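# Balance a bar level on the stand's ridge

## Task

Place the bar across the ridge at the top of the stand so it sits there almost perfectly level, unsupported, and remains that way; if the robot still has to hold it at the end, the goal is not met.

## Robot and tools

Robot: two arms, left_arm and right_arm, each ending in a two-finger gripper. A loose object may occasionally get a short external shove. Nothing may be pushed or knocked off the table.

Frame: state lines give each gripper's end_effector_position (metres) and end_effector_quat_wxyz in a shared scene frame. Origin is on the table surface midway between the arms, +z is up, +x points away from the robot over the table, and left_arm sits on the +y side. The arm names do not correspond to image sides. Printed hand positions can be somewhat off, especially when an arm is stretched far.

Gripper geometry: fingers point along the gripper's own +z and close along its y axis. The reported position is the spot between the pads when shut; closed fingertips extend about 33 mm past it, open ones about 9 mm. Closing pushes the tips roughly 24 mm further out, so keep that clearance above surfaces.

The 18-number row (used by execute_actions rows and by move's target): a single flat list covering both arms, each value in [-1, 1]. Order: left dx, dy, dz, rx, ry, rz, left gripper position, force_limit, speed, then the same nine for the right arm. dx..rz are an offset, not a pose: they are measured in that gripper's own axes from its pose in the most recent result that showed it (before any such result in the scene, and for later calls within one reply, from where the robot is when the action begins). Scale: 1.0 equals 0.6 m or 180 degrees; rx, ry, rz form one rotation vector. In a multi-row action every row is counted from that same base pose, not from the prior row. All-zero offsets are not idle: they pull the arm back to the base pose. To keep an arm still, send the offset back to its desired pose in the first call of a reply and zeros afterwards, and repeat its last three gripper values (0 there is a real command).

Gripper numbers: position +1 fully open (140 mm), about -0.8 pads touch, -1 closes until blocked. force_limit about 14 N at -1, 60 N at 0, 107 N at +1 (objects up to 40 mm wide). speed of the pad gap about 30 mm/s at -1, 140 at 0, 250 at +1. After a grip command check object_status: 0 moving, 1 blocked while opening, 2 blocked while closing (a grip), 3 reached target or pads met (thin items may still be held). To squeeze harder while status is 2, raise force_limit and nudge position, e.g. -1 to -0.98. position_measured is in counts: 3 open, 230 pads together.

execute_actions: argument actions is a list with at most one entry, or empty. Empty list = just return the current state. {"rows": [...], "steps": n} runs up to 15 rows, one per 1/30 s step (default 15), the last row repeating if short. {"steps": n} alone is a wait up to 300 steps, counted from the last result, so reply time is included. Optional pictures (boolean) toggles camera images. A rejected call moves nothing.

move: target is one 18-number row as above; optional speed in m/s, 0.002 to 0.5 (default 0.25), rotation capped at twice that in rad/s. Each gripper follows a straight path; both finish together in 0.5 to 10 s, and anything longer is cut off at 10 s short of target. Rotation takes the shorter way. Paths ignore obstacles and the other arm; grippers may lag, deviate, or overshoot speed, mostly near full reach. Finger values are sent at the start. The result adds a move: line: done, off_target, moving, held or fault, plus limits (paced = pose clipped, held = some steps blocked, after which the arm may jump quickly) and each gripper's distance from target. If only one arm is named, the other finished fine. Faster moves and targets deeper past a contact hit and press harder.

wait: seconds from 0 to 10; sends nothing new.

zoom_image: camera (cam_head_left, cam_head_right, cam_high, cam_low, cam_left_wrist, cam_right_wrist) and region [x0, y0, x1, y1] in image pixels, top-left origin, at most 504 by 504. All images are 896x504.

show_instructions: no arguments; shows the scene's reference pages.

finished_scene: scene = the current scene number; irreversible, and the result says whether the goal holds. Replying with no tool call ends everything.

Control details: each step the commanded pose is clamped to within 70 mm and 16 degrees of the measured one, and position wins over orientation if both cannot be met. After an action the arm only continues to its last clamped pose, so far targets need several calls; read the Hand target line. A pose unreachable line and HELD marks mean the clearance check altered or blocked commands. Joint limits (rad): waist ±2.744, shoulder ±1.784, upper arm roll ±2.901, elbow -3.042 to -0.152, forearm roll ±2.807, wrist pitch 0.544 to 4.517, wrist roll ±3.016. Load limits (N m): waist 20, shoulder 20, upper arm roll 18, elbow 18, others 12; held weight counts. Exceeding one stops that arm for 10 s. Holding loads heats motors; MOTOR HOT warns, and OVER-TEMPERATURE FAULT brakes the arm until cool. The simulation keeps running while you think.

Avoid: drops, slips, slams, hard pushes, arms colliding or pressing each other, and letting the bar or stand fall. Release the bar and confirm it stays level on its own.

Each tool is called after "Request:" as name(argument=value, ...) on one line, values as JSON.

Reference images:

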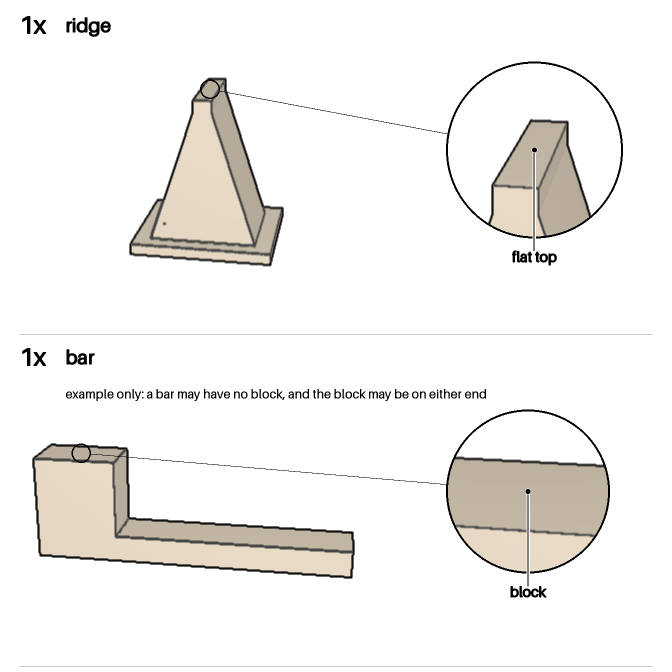

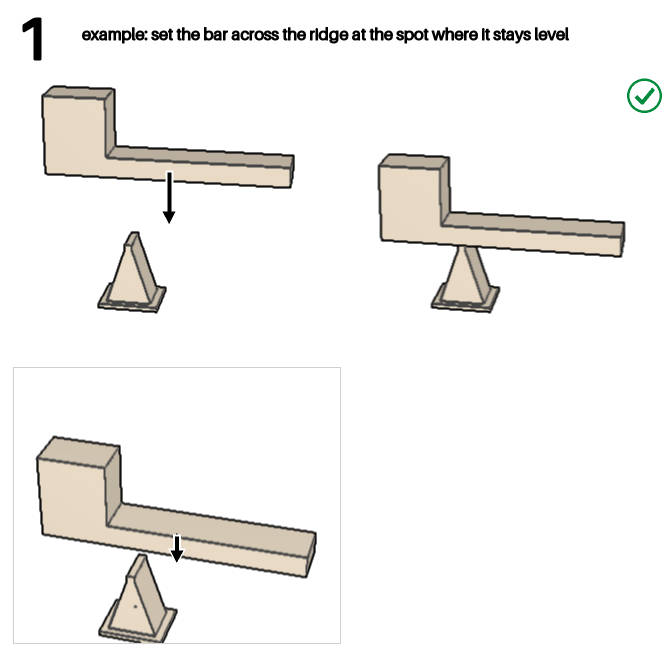

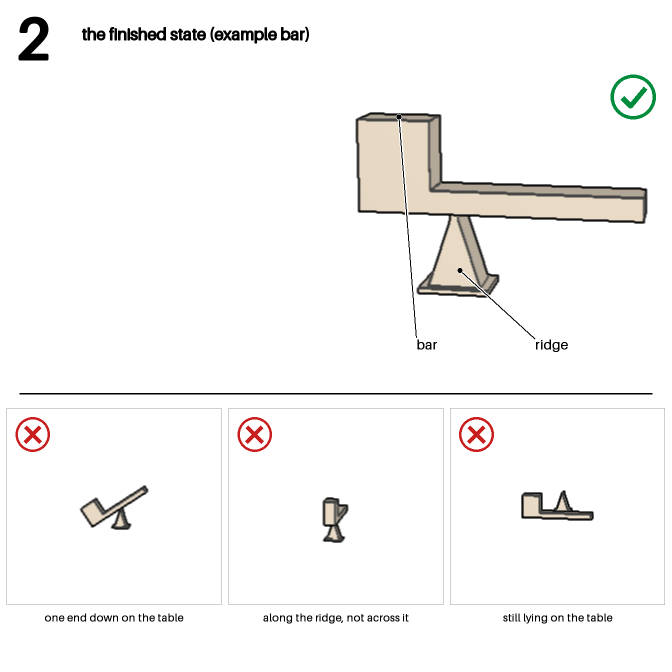

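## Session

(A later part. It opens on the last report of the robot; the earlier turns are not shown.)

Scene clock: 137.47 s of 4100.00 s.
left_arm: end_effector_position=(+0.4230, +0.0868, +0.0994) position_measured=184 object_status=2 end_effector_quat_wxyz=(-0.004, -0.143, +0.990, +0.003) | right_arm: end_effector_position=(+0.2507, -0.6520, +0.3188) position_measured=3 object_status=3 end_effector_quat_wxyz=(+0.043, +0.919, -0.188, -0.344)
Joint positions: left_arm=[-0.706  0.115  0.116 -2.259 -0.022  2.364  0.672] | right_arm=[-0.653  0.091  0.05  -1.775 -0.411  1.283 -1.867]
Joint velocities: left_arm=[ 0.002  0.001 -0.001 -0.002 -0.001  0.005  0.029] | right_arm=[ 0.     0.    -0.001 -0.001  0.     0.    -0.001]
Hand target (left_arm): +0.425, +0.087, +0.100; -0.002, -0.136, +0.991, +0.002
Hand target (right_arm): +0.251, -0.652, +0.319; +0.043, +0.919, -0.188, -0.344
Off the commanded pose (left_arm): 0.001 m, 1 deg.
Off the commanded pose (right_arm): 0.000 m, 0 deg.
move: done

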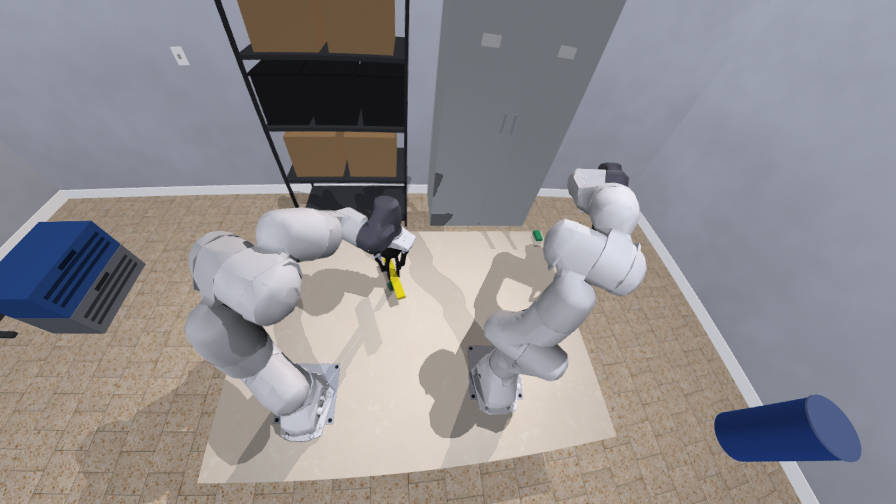

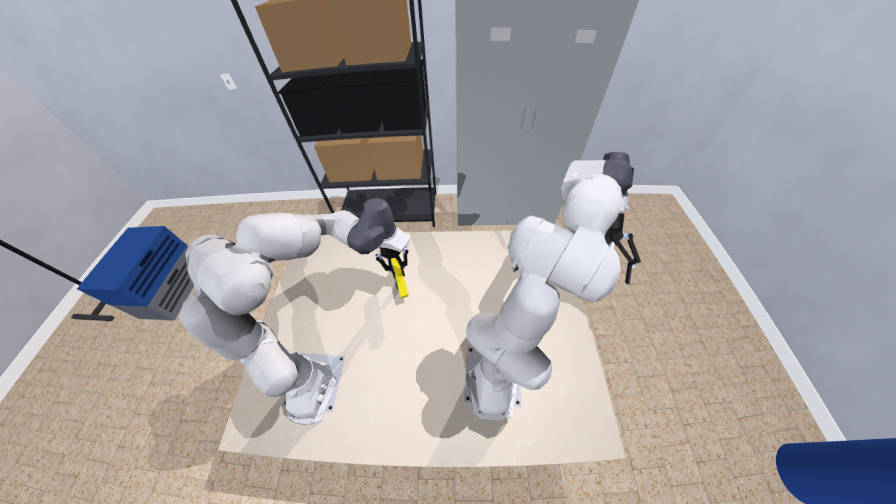

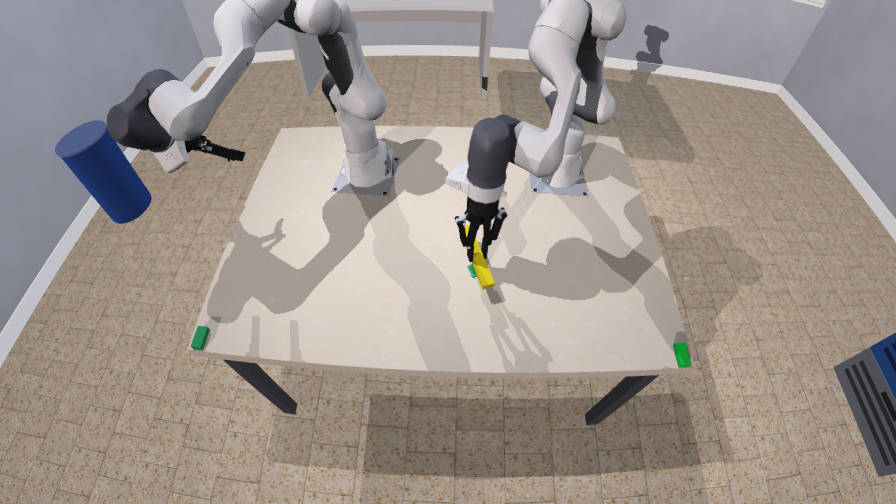

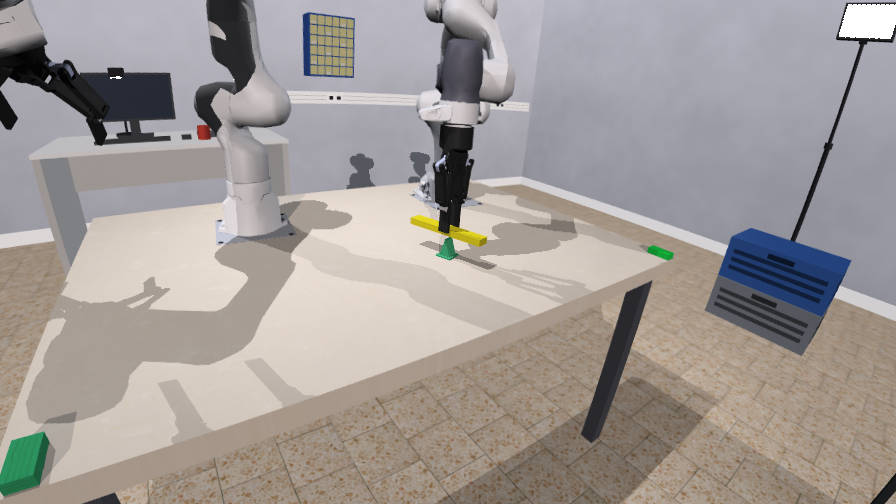

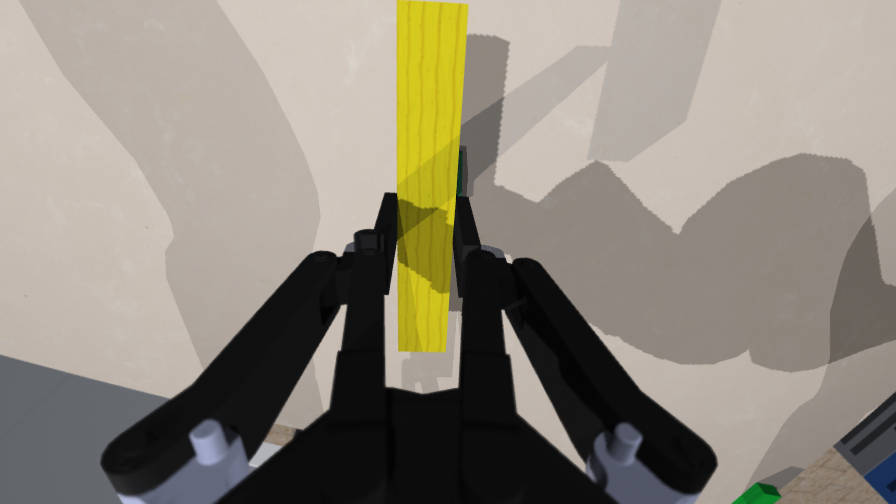

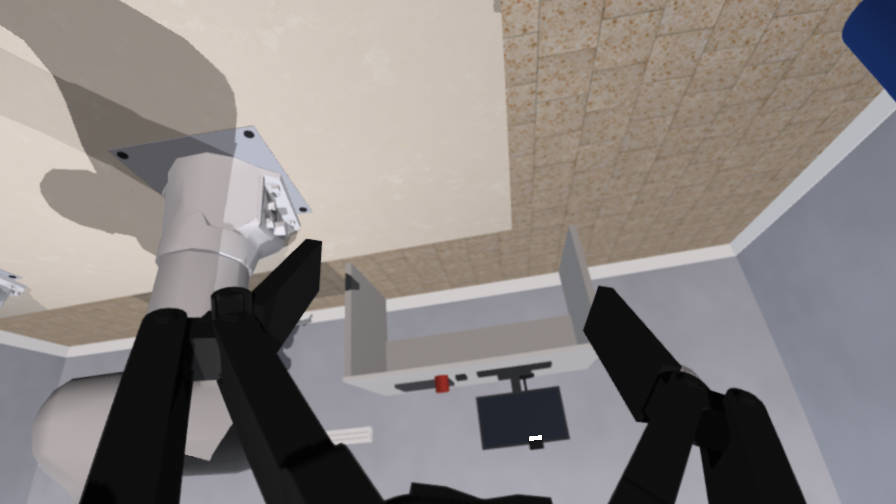

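Request:
move(target=[-0.0025,0.0017,0.019,0,-0.002,0,-1,-0.3,-0.5,0,0,0,0,0,0,1,0,0], speed=0.01)

Request:
zoom_image(camera="cam_low", region=[390,190,510,270])

Scene clock: 140.90 s of 4100.00 s.
left_arm: end_effector_position=(+0.4229, +0.0878, +0.0881) position_measured=184 object_status=2 end_effector_quat_wxyz=(-0.003, -0.141, +0.990, +0.003) | right_arm: end_effector_position=(+0.2507, -0.6520, +0.3188) position_measured=3 object_status=3 end_effector_quat_wxyz=(+0.043, +0.919, -0.188, -0.344)
Joint positions: left_arm=[-0.706  0.133  0.116 -2.269 -0.022  2.393  0.676] | right_arm=[-0.653  0.091  0.05  -1.775 -0.411  1.283 -1.867]
Joint velocities: left_arm=[ 0.    -0.001  0.001  0.001  0.     0.009 -0.004] | right_arm=[ 0.    -0.001  0.     0.002 -0.    -0.001  0.002]
Hand target (left_arm): +0.424, +0.088, +0.088; -0.001, -0.143, +0.990, +0.003
Hand target (right_arm): +0.251, -0.652, +0.319; +0.043, +0.919, -0.188, -0.344
Off the commanded pose (left_arm): 0.001 m, 0 deg.
Off the commanded pose (right_arm): 0.000 m, 0 deg.
move: done

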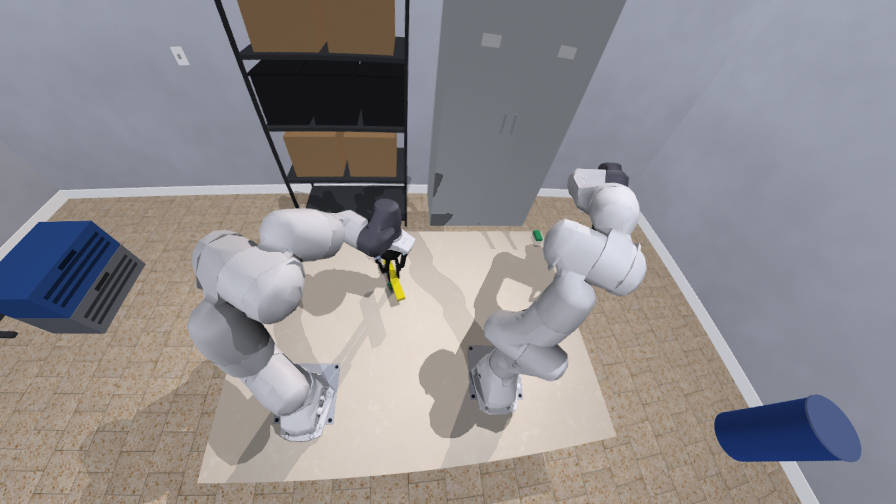

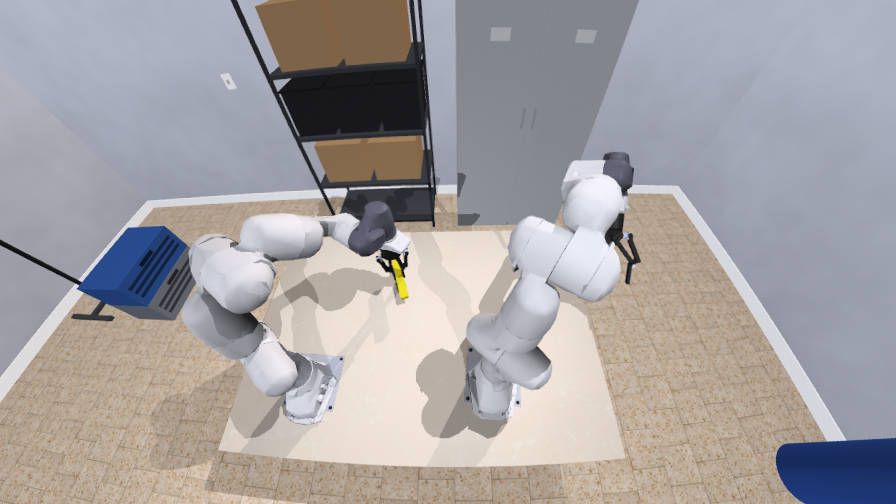

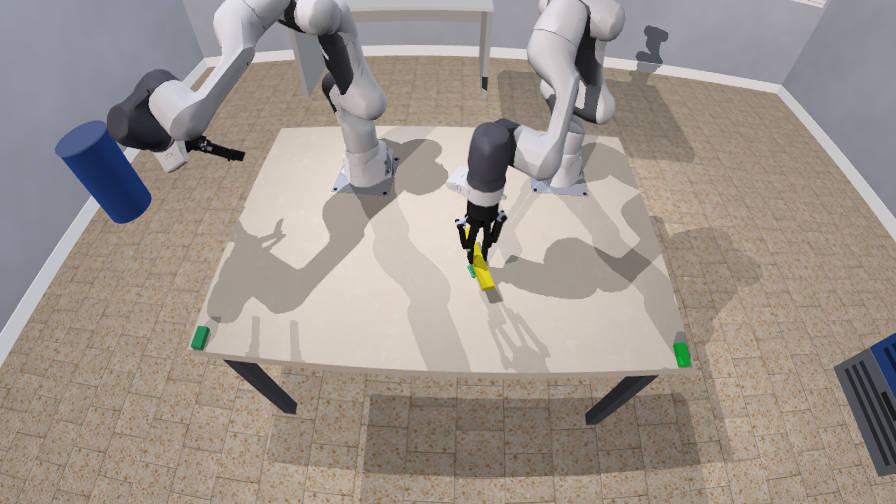

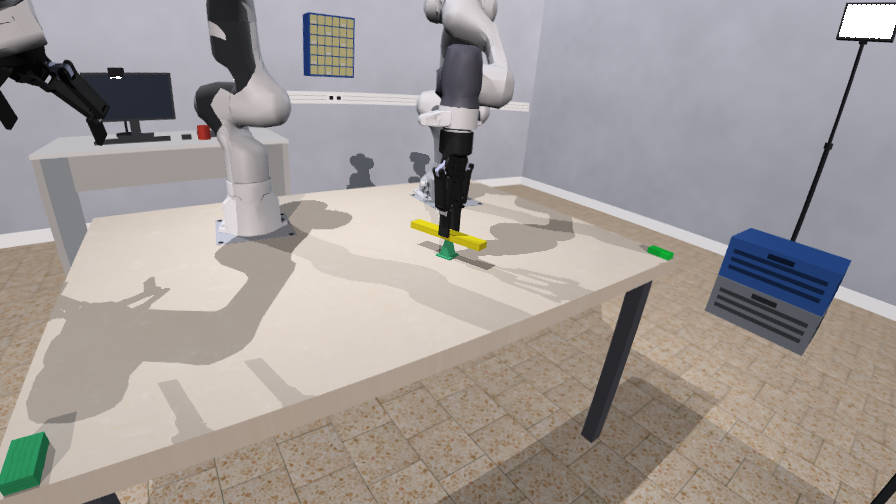

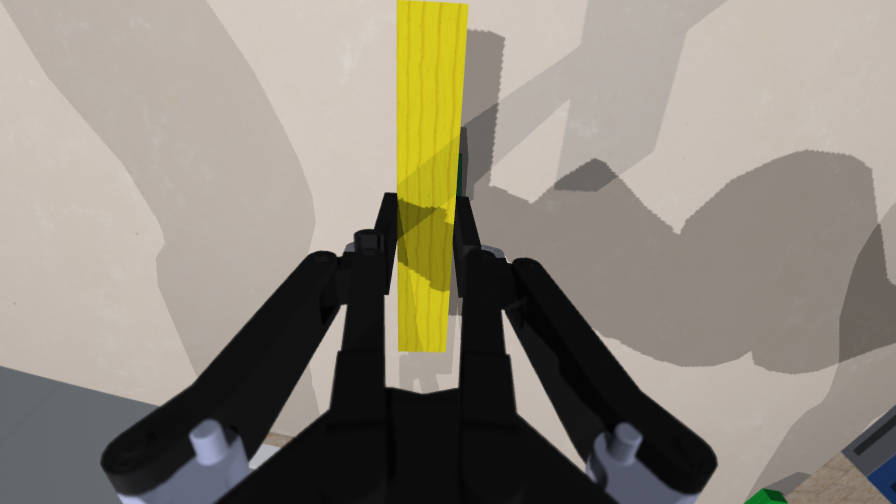

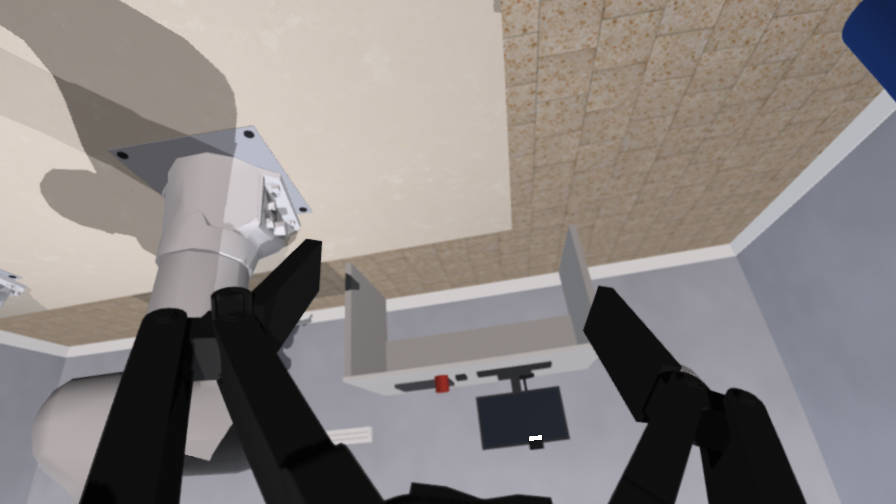

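Region (390, 190, 510, 270) of cam_low's 896x504 image, scaled by 4.200, with more detail than that image has.

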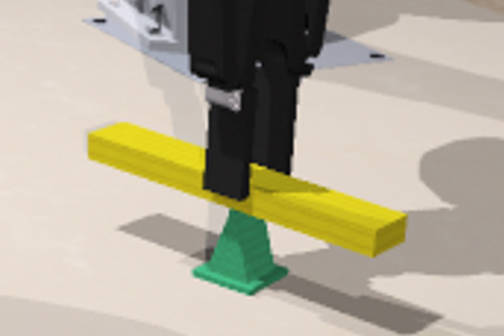

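Request:
move(target=[-0.004,0,0.004,0,-0.002,0,-1,-0.3,-0.5,0,0,0,0,0,0,1,0,0], speed=0.005)

Request:
zoom_image(camera="cam_low", region=[390,190,510,270])

Scene clock: 143.73 s of 4100.00 s.
left_arm: end_effector_position=(+0.4239, +0.0876, +0.0859) position_measured=184 object_status=2 end_effector_quat_wxyz=(-0.002, -0.141, +0.990, +0.003) | right_arm: end_effector_position=(+0.2507, -0.6520, +0.3188) position_measured=3 object_status=3 end_effector_quat_wxyz=(+0.043, +0.919, -0.188, -0.344)
Joint positions: left_arm=[-0.706  0.138  0.116 -2.269 -0.02   2.4    0.674] | right_arm=[-0.653  0.091  0.05  -1.775 -0.411  1.283 -1.867]
Joint velocities: left_arm=[-0.     0.001  0.002  0.001  0.     0.003 -0.   ] | right_arm=[-0.    -0.001  0.001 -0.001 -0.001  0.001  0.001]
Hand target (left_arm): +0.425, +0.088, +0.086; +0.000, -0.141, +0.990, +0.004
Hand target (right_arm): +0.251, -0.652, +0.319; +0.043, +0.919, -0.188, -0.344
Off the commanded pose (left_arm): 0.002 m, 0 deg.
Off the commanded pose (right_arm): 0.000 m, 0 deg.
move: done

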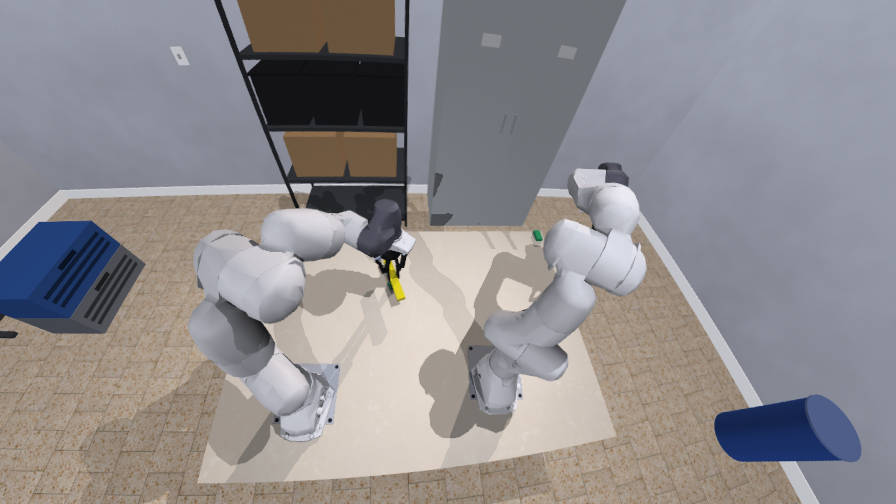

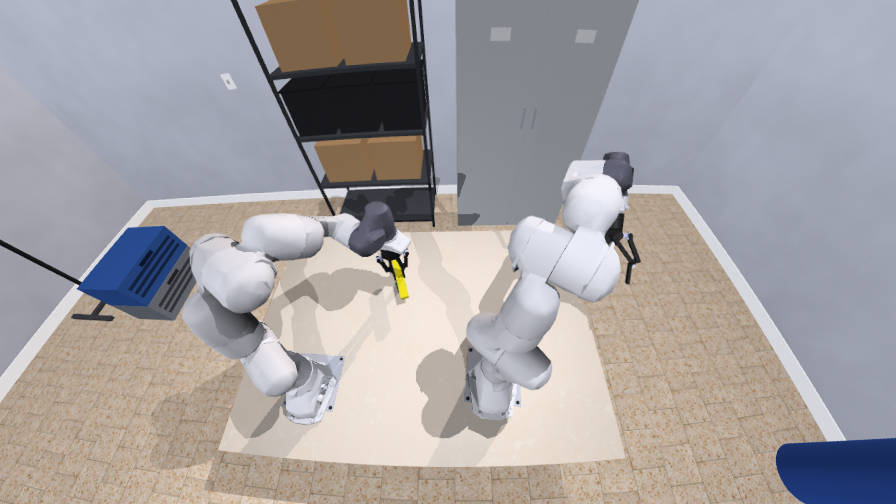

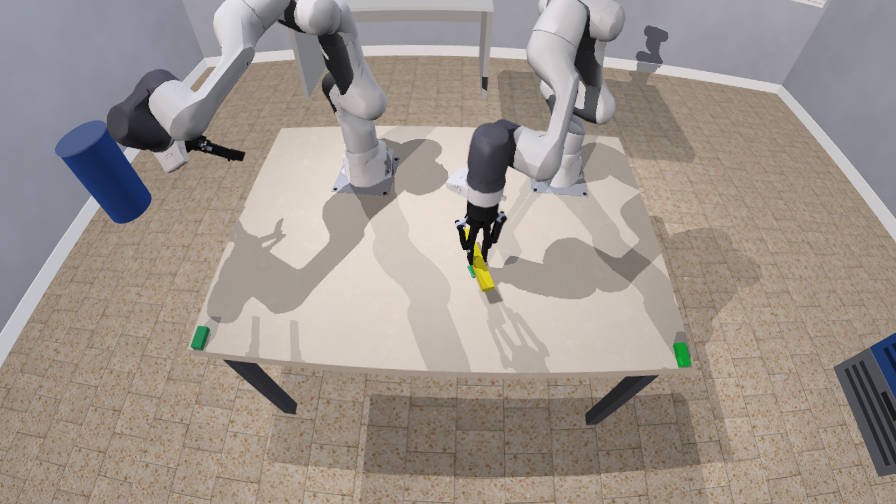

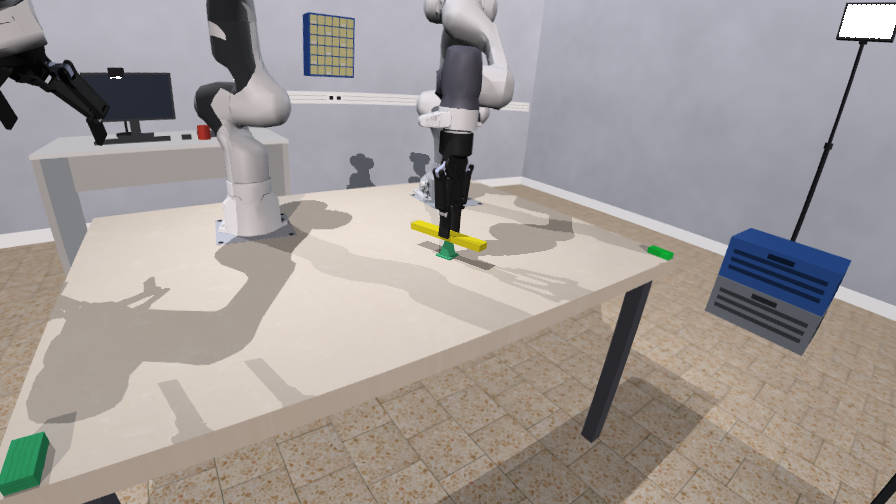

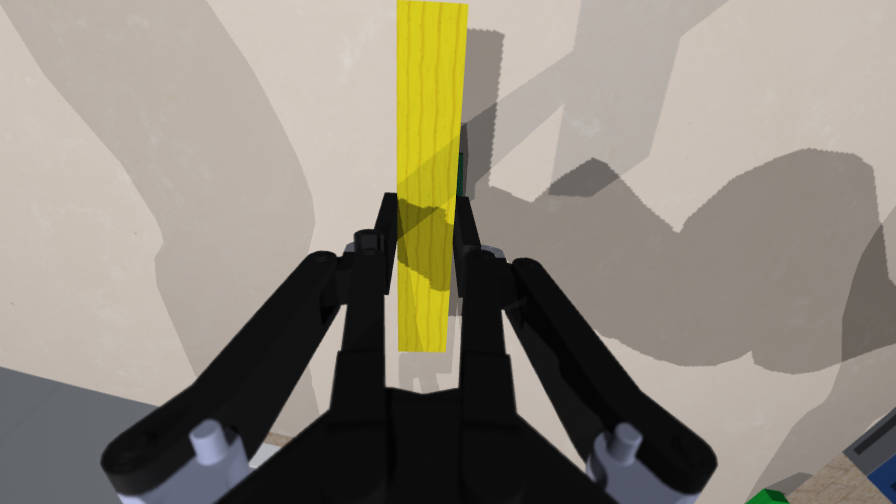

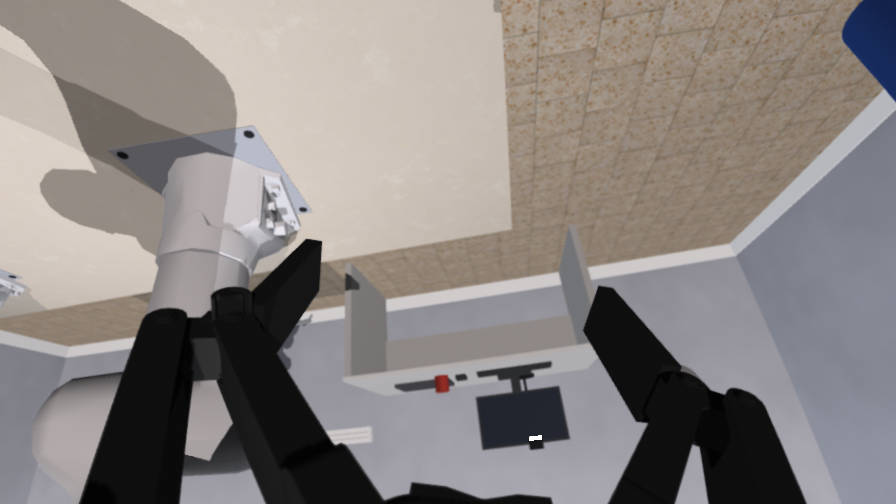

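Region (390, 190, 510, 270) of cam_low's 896x504 image, scaled by 4.200, with more detail than that image has.

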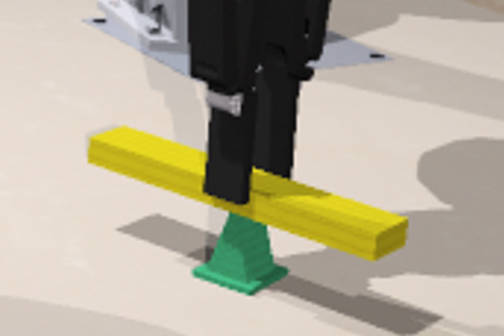

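Test release.

Request:
execute_actions(actions=[{"rows":[[0,0,0,0,0,0,-0.4,-0.3,-0.5,0,0,0,0,0,0,1,0,0],[0,0,0,0,0,0,-0.4,-0.3,-0.5,0,0,0,0,0,0,1,0,0],[0,0,0,0,0,0,-0.4,-0.3,-0.5,0,0,0,0,0,0,1,0,0],[0,0,0,0,0,0,-0.4,-0.3,-0.5,0,0,0,0,0,0,1,0,0],[0,0,0,0,0,0,-0.4,-0.3,-0.5,0,0,0,0,0,0,1,0,0],[0,0,0,0,0,0,-0.4,-0.3,-0.5,0,0,0,0,0,0,1,0,0],[0,0,0,0,0,0,-1,-0.3,-0.5,0,0,0,0,0,0,1,0,0]],"steps":15}])

Request:
zoom_image(camera="cam_low", region=[390,190,510,270])

Scene clock: 147.63 s of 4100.00 s.
left_arm: end_effector_position=(+0.4242, +0.0875, +0.0861) position_measured=184 object_status=0 end_effector_quat_wxyz=(-0.001, -0.141, +0.990, +0.003) | right_arm: end_effector_position=(+0.2507, -0.6520, +0.3188) position_measured=3 object_status=3 end_effector_quat_wxyz=(+0.043, +0.919, -0.188, -0.344)
Joint positions: left_arm=[-0.706  0.138  0.116 -2.27  -0.02   2.401  0.674] | right_arm=[-0.653  0.091  0.05  -1.775 -0.411  1.283 -1.867]
Joint velocities: left_arm=[ 0.    -0.001 -0.001  0.001  0.    -0.     0.001] | right_arm=[-0.001 -0.001 -0.001  0.001  0.001  0.001  0.   ]
Hand target (left_arm): +0.424, +0.088, +0.086; -0.002, -0.141, +0.990, +0.003
Hand target (right_arm): +0.251, -0.652, +0.319; +0.043, +0.919, -0.188, -0.344
Off the commanded pose (left_arm): 0.000 m, 0 deg.
Off the commanded pose (right_arm): 0.000 m, 0 deg.
Steps of this call (steps 1 to 90: nothing new was sent; then 0.40 s passed at rest; steps 91 to 105: all 15 steps of this action). Readings (end_effector_position | what the end effector reports):
91: left_arm (+0.4241, +0.0876, +0.0859) | right_arm (+0.2507, -0.6520, +0.3188) | left_arm position_measured=184 object_status=0 | right_arm position_measured=3 object_status=3
92: left_arm (+0.4241, +0.0876, +0.0859) | right_arm (+0.2507, -0.6520, +0.3188) | left_arm position_measured=184 object_status=0 | right_arm position_measured=3 object_status=3
94: left_arm (+0.4241, +0.0876, +0.0859) | right_arm (+0.2507, -0.6520, +0.3188) | left_arm position_measured=179 object_status=0 | right_arm position_measured=3 object_status=3
98: left_arm (+0.4242, +0.0875, +0.0861) | right_arm (+0.2507, -0.6520, +0.3188) | left_arm position_measured=182 object_status=0 | right_arm position_measured=3 object_status=3
105: the state above

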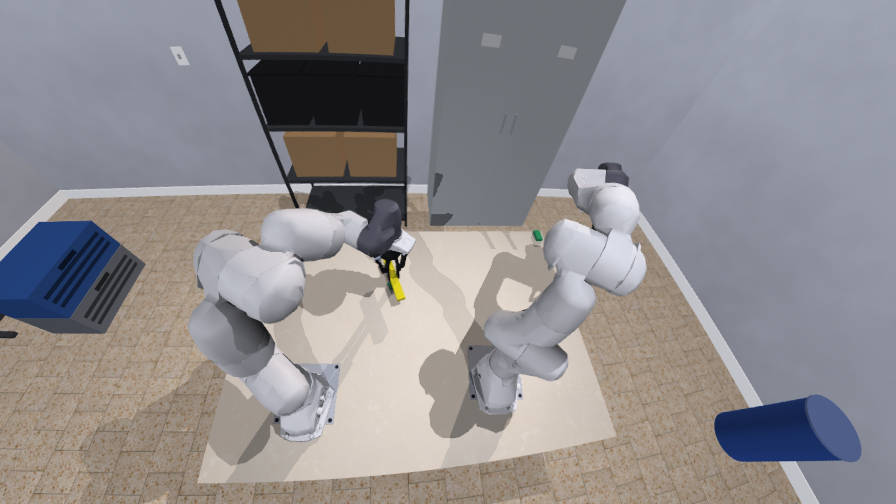

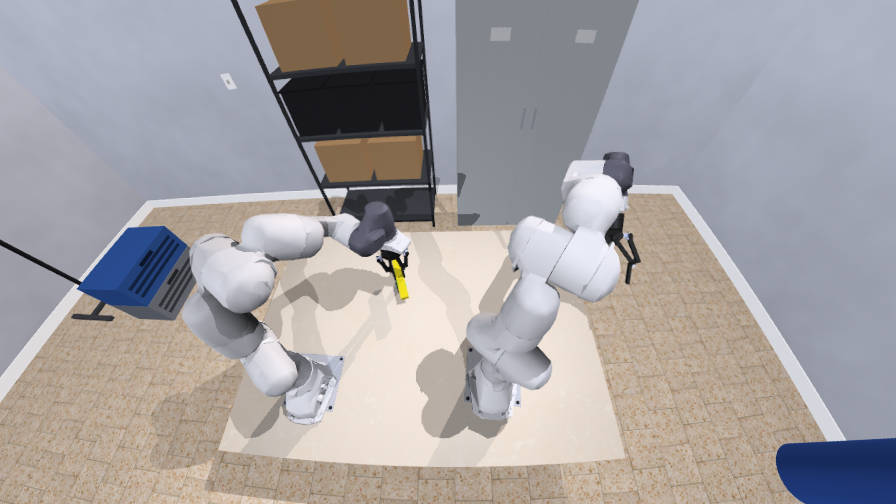

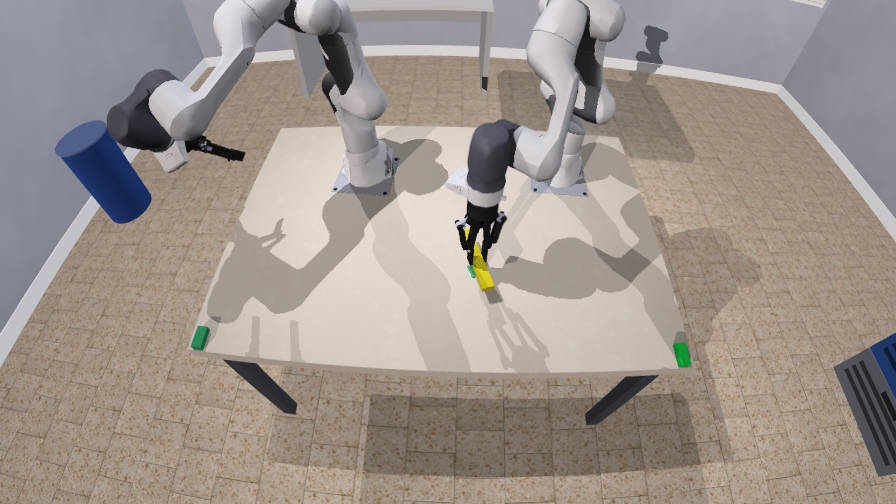

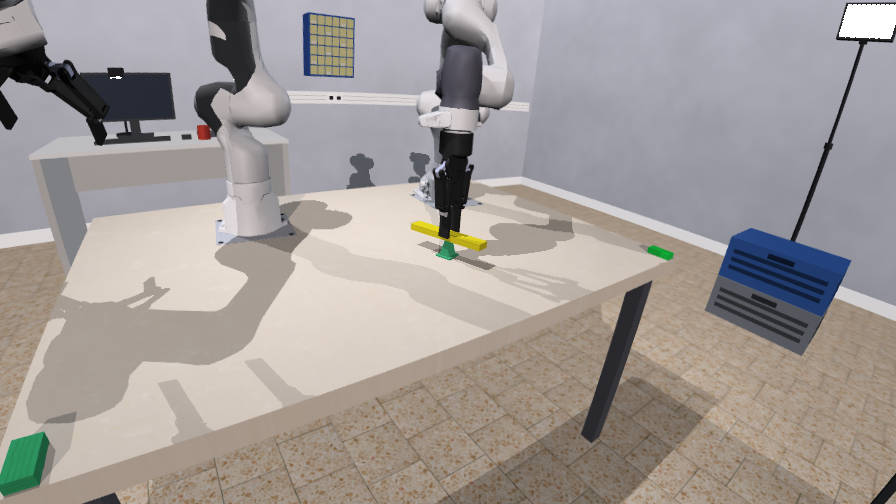

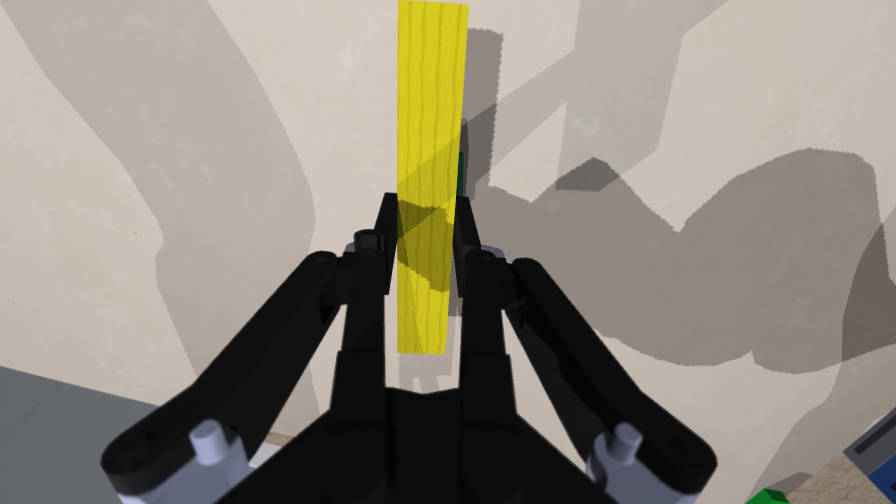

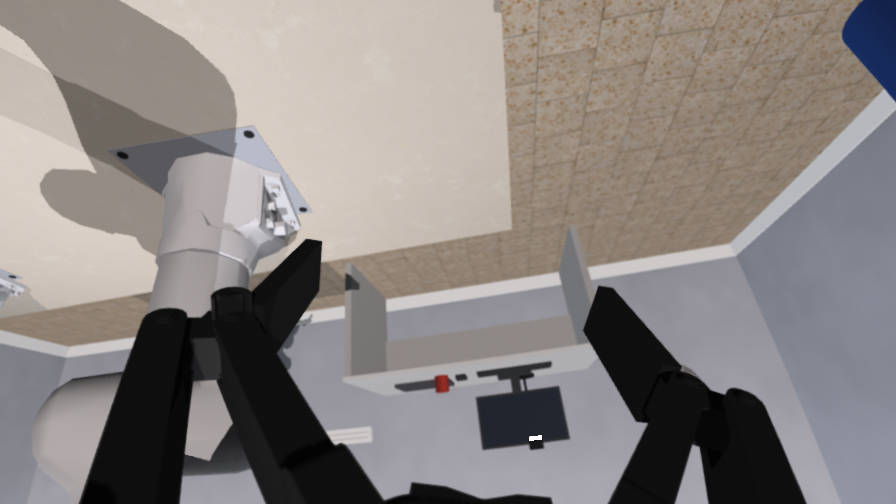

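Region (390, 190, 510, 270) of cam_low's 896x504 image, scaled by 4.200, with more detail than that image has.

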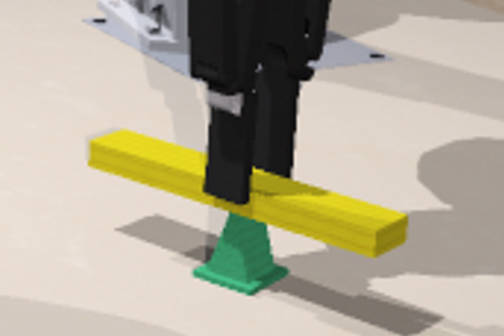

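Request:
move(target=[-0.004,0,-0.004,0,0.0075,0,-1,-0.3,-0.5,0,0,0,0,0,0,1,0,0], speed=0.01)

Request:
zoom_image(camera="cam_low", region=[390,190,510,270])

Scene clock: 152.47 s of 4100.00 s.
left_arm: end_effector_position=(+0.4266, +0.0884, +0.0883) position_measured=184 object_status=2 end_effector_quat_wxyz=(-0.011, -0.143, +0.990, +0.002) | right_arm: end_effector_position=(+0.2507, -0.6520, +0.3188) position_measured=3 object_status=3 end_effector_quat_wxyz=(+0.043, +0.919, -0.188, -0.344)
Joint positions: left_arm=[-0.695  0.147  0.116 -2.248 -0.043  2.374  0.699] | right_arm=[-0.653  0.091  0.05  -1.775 -0.411  1.283 -1.867]
Joint velocities: left_arm=[ 0.001  0.003 -0.002  0.    -0.004 -0.008  0.013] | right_arm=[-0.001 -0.    -0.     0.001 -0.    -0.     0.001]
Hand target (left_arm): +0.426, +0.088, +0.089; -0.013, -0.141, +0.990, +0.001
Hand target (right_arm): +0.251, -0.652, +0.319; +0.043, +0.919, -0.188, -0.344
Off the commanded pose (left_arm): 0.000 m, 0 deg.
Off the commanded pose (right_arm): 0.000 m, 0 deg.
After step 90, 0.43 s passed at rest.
move: done

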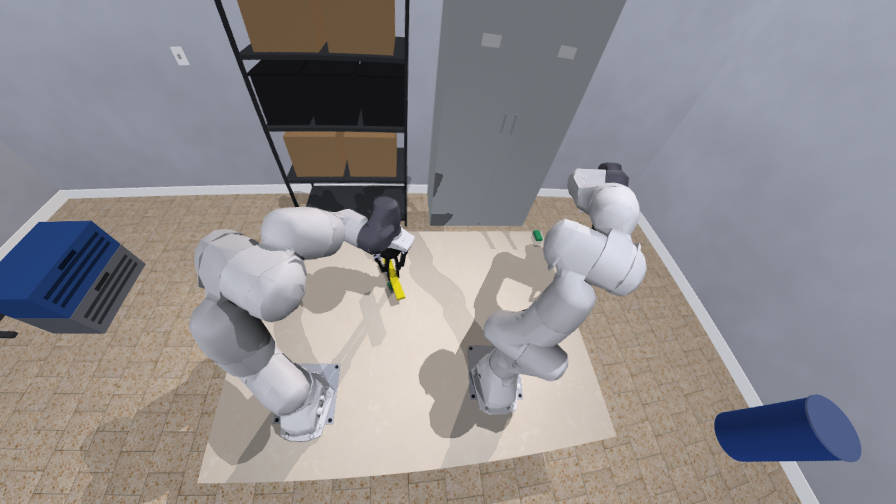

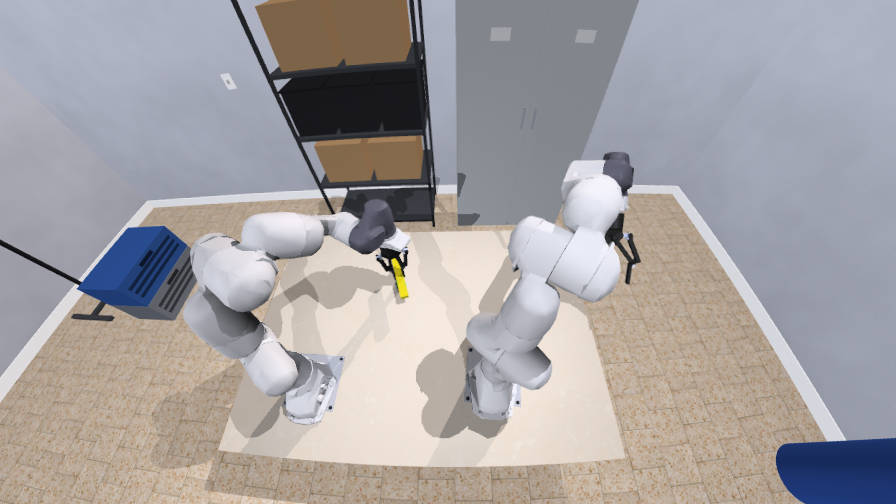

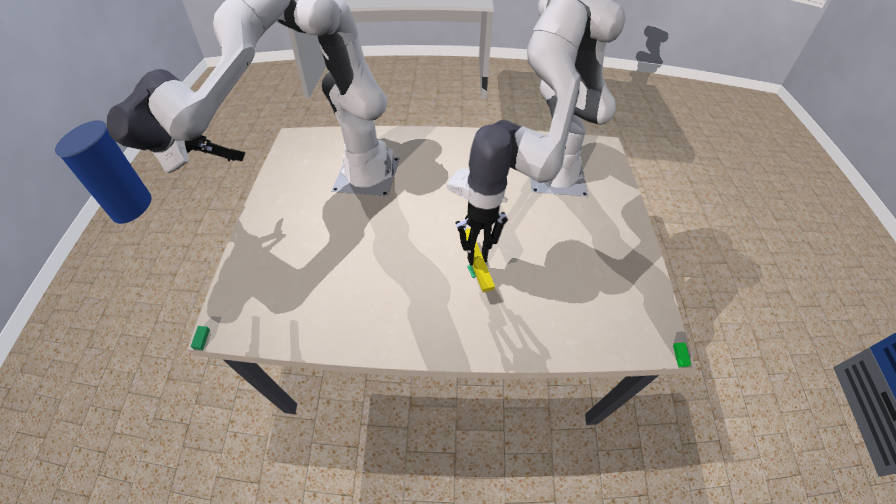

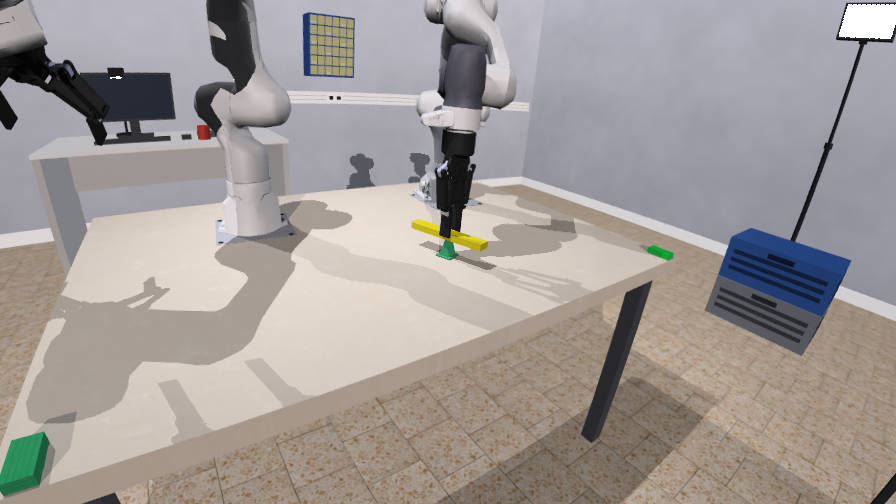

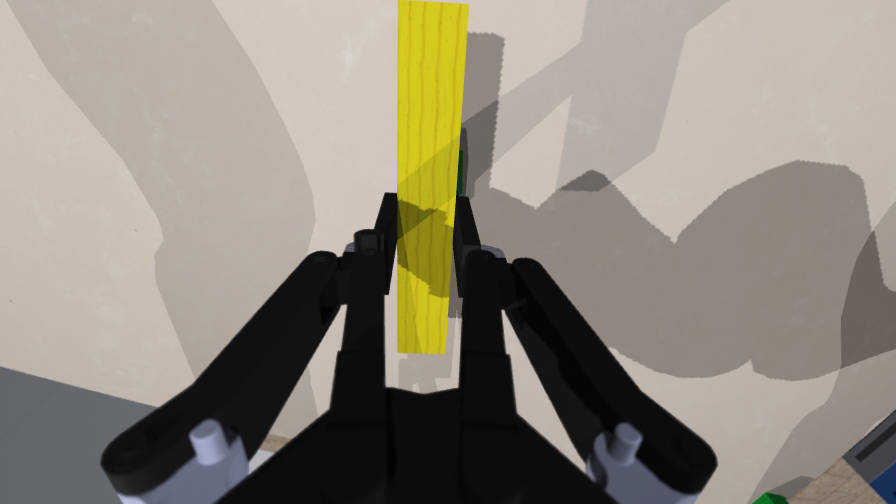

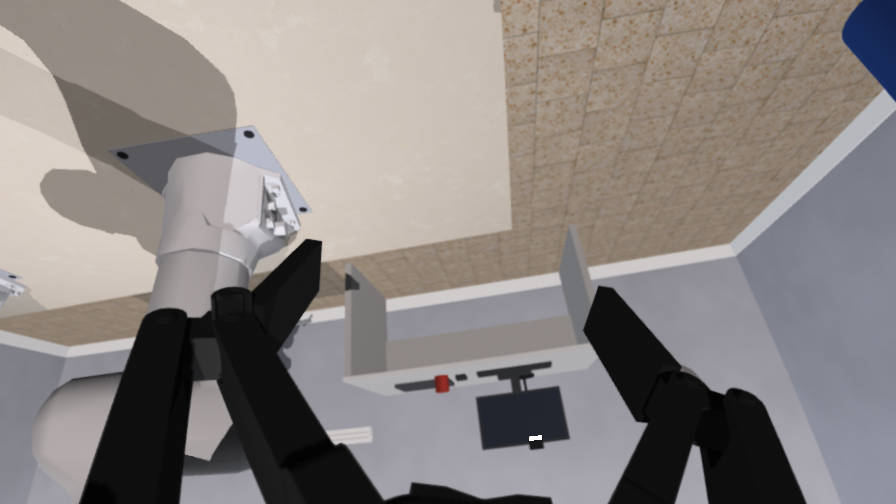

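Region (390, 190, 510, 270) of cam_low's 896x504 image, scaled by 4.200, with more detail than that image has.

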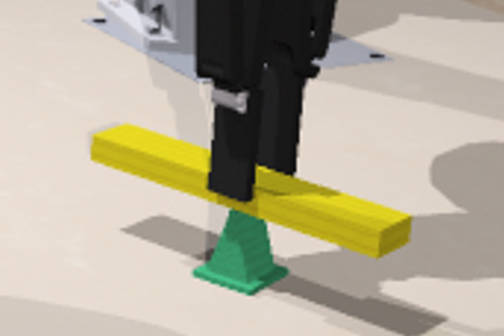

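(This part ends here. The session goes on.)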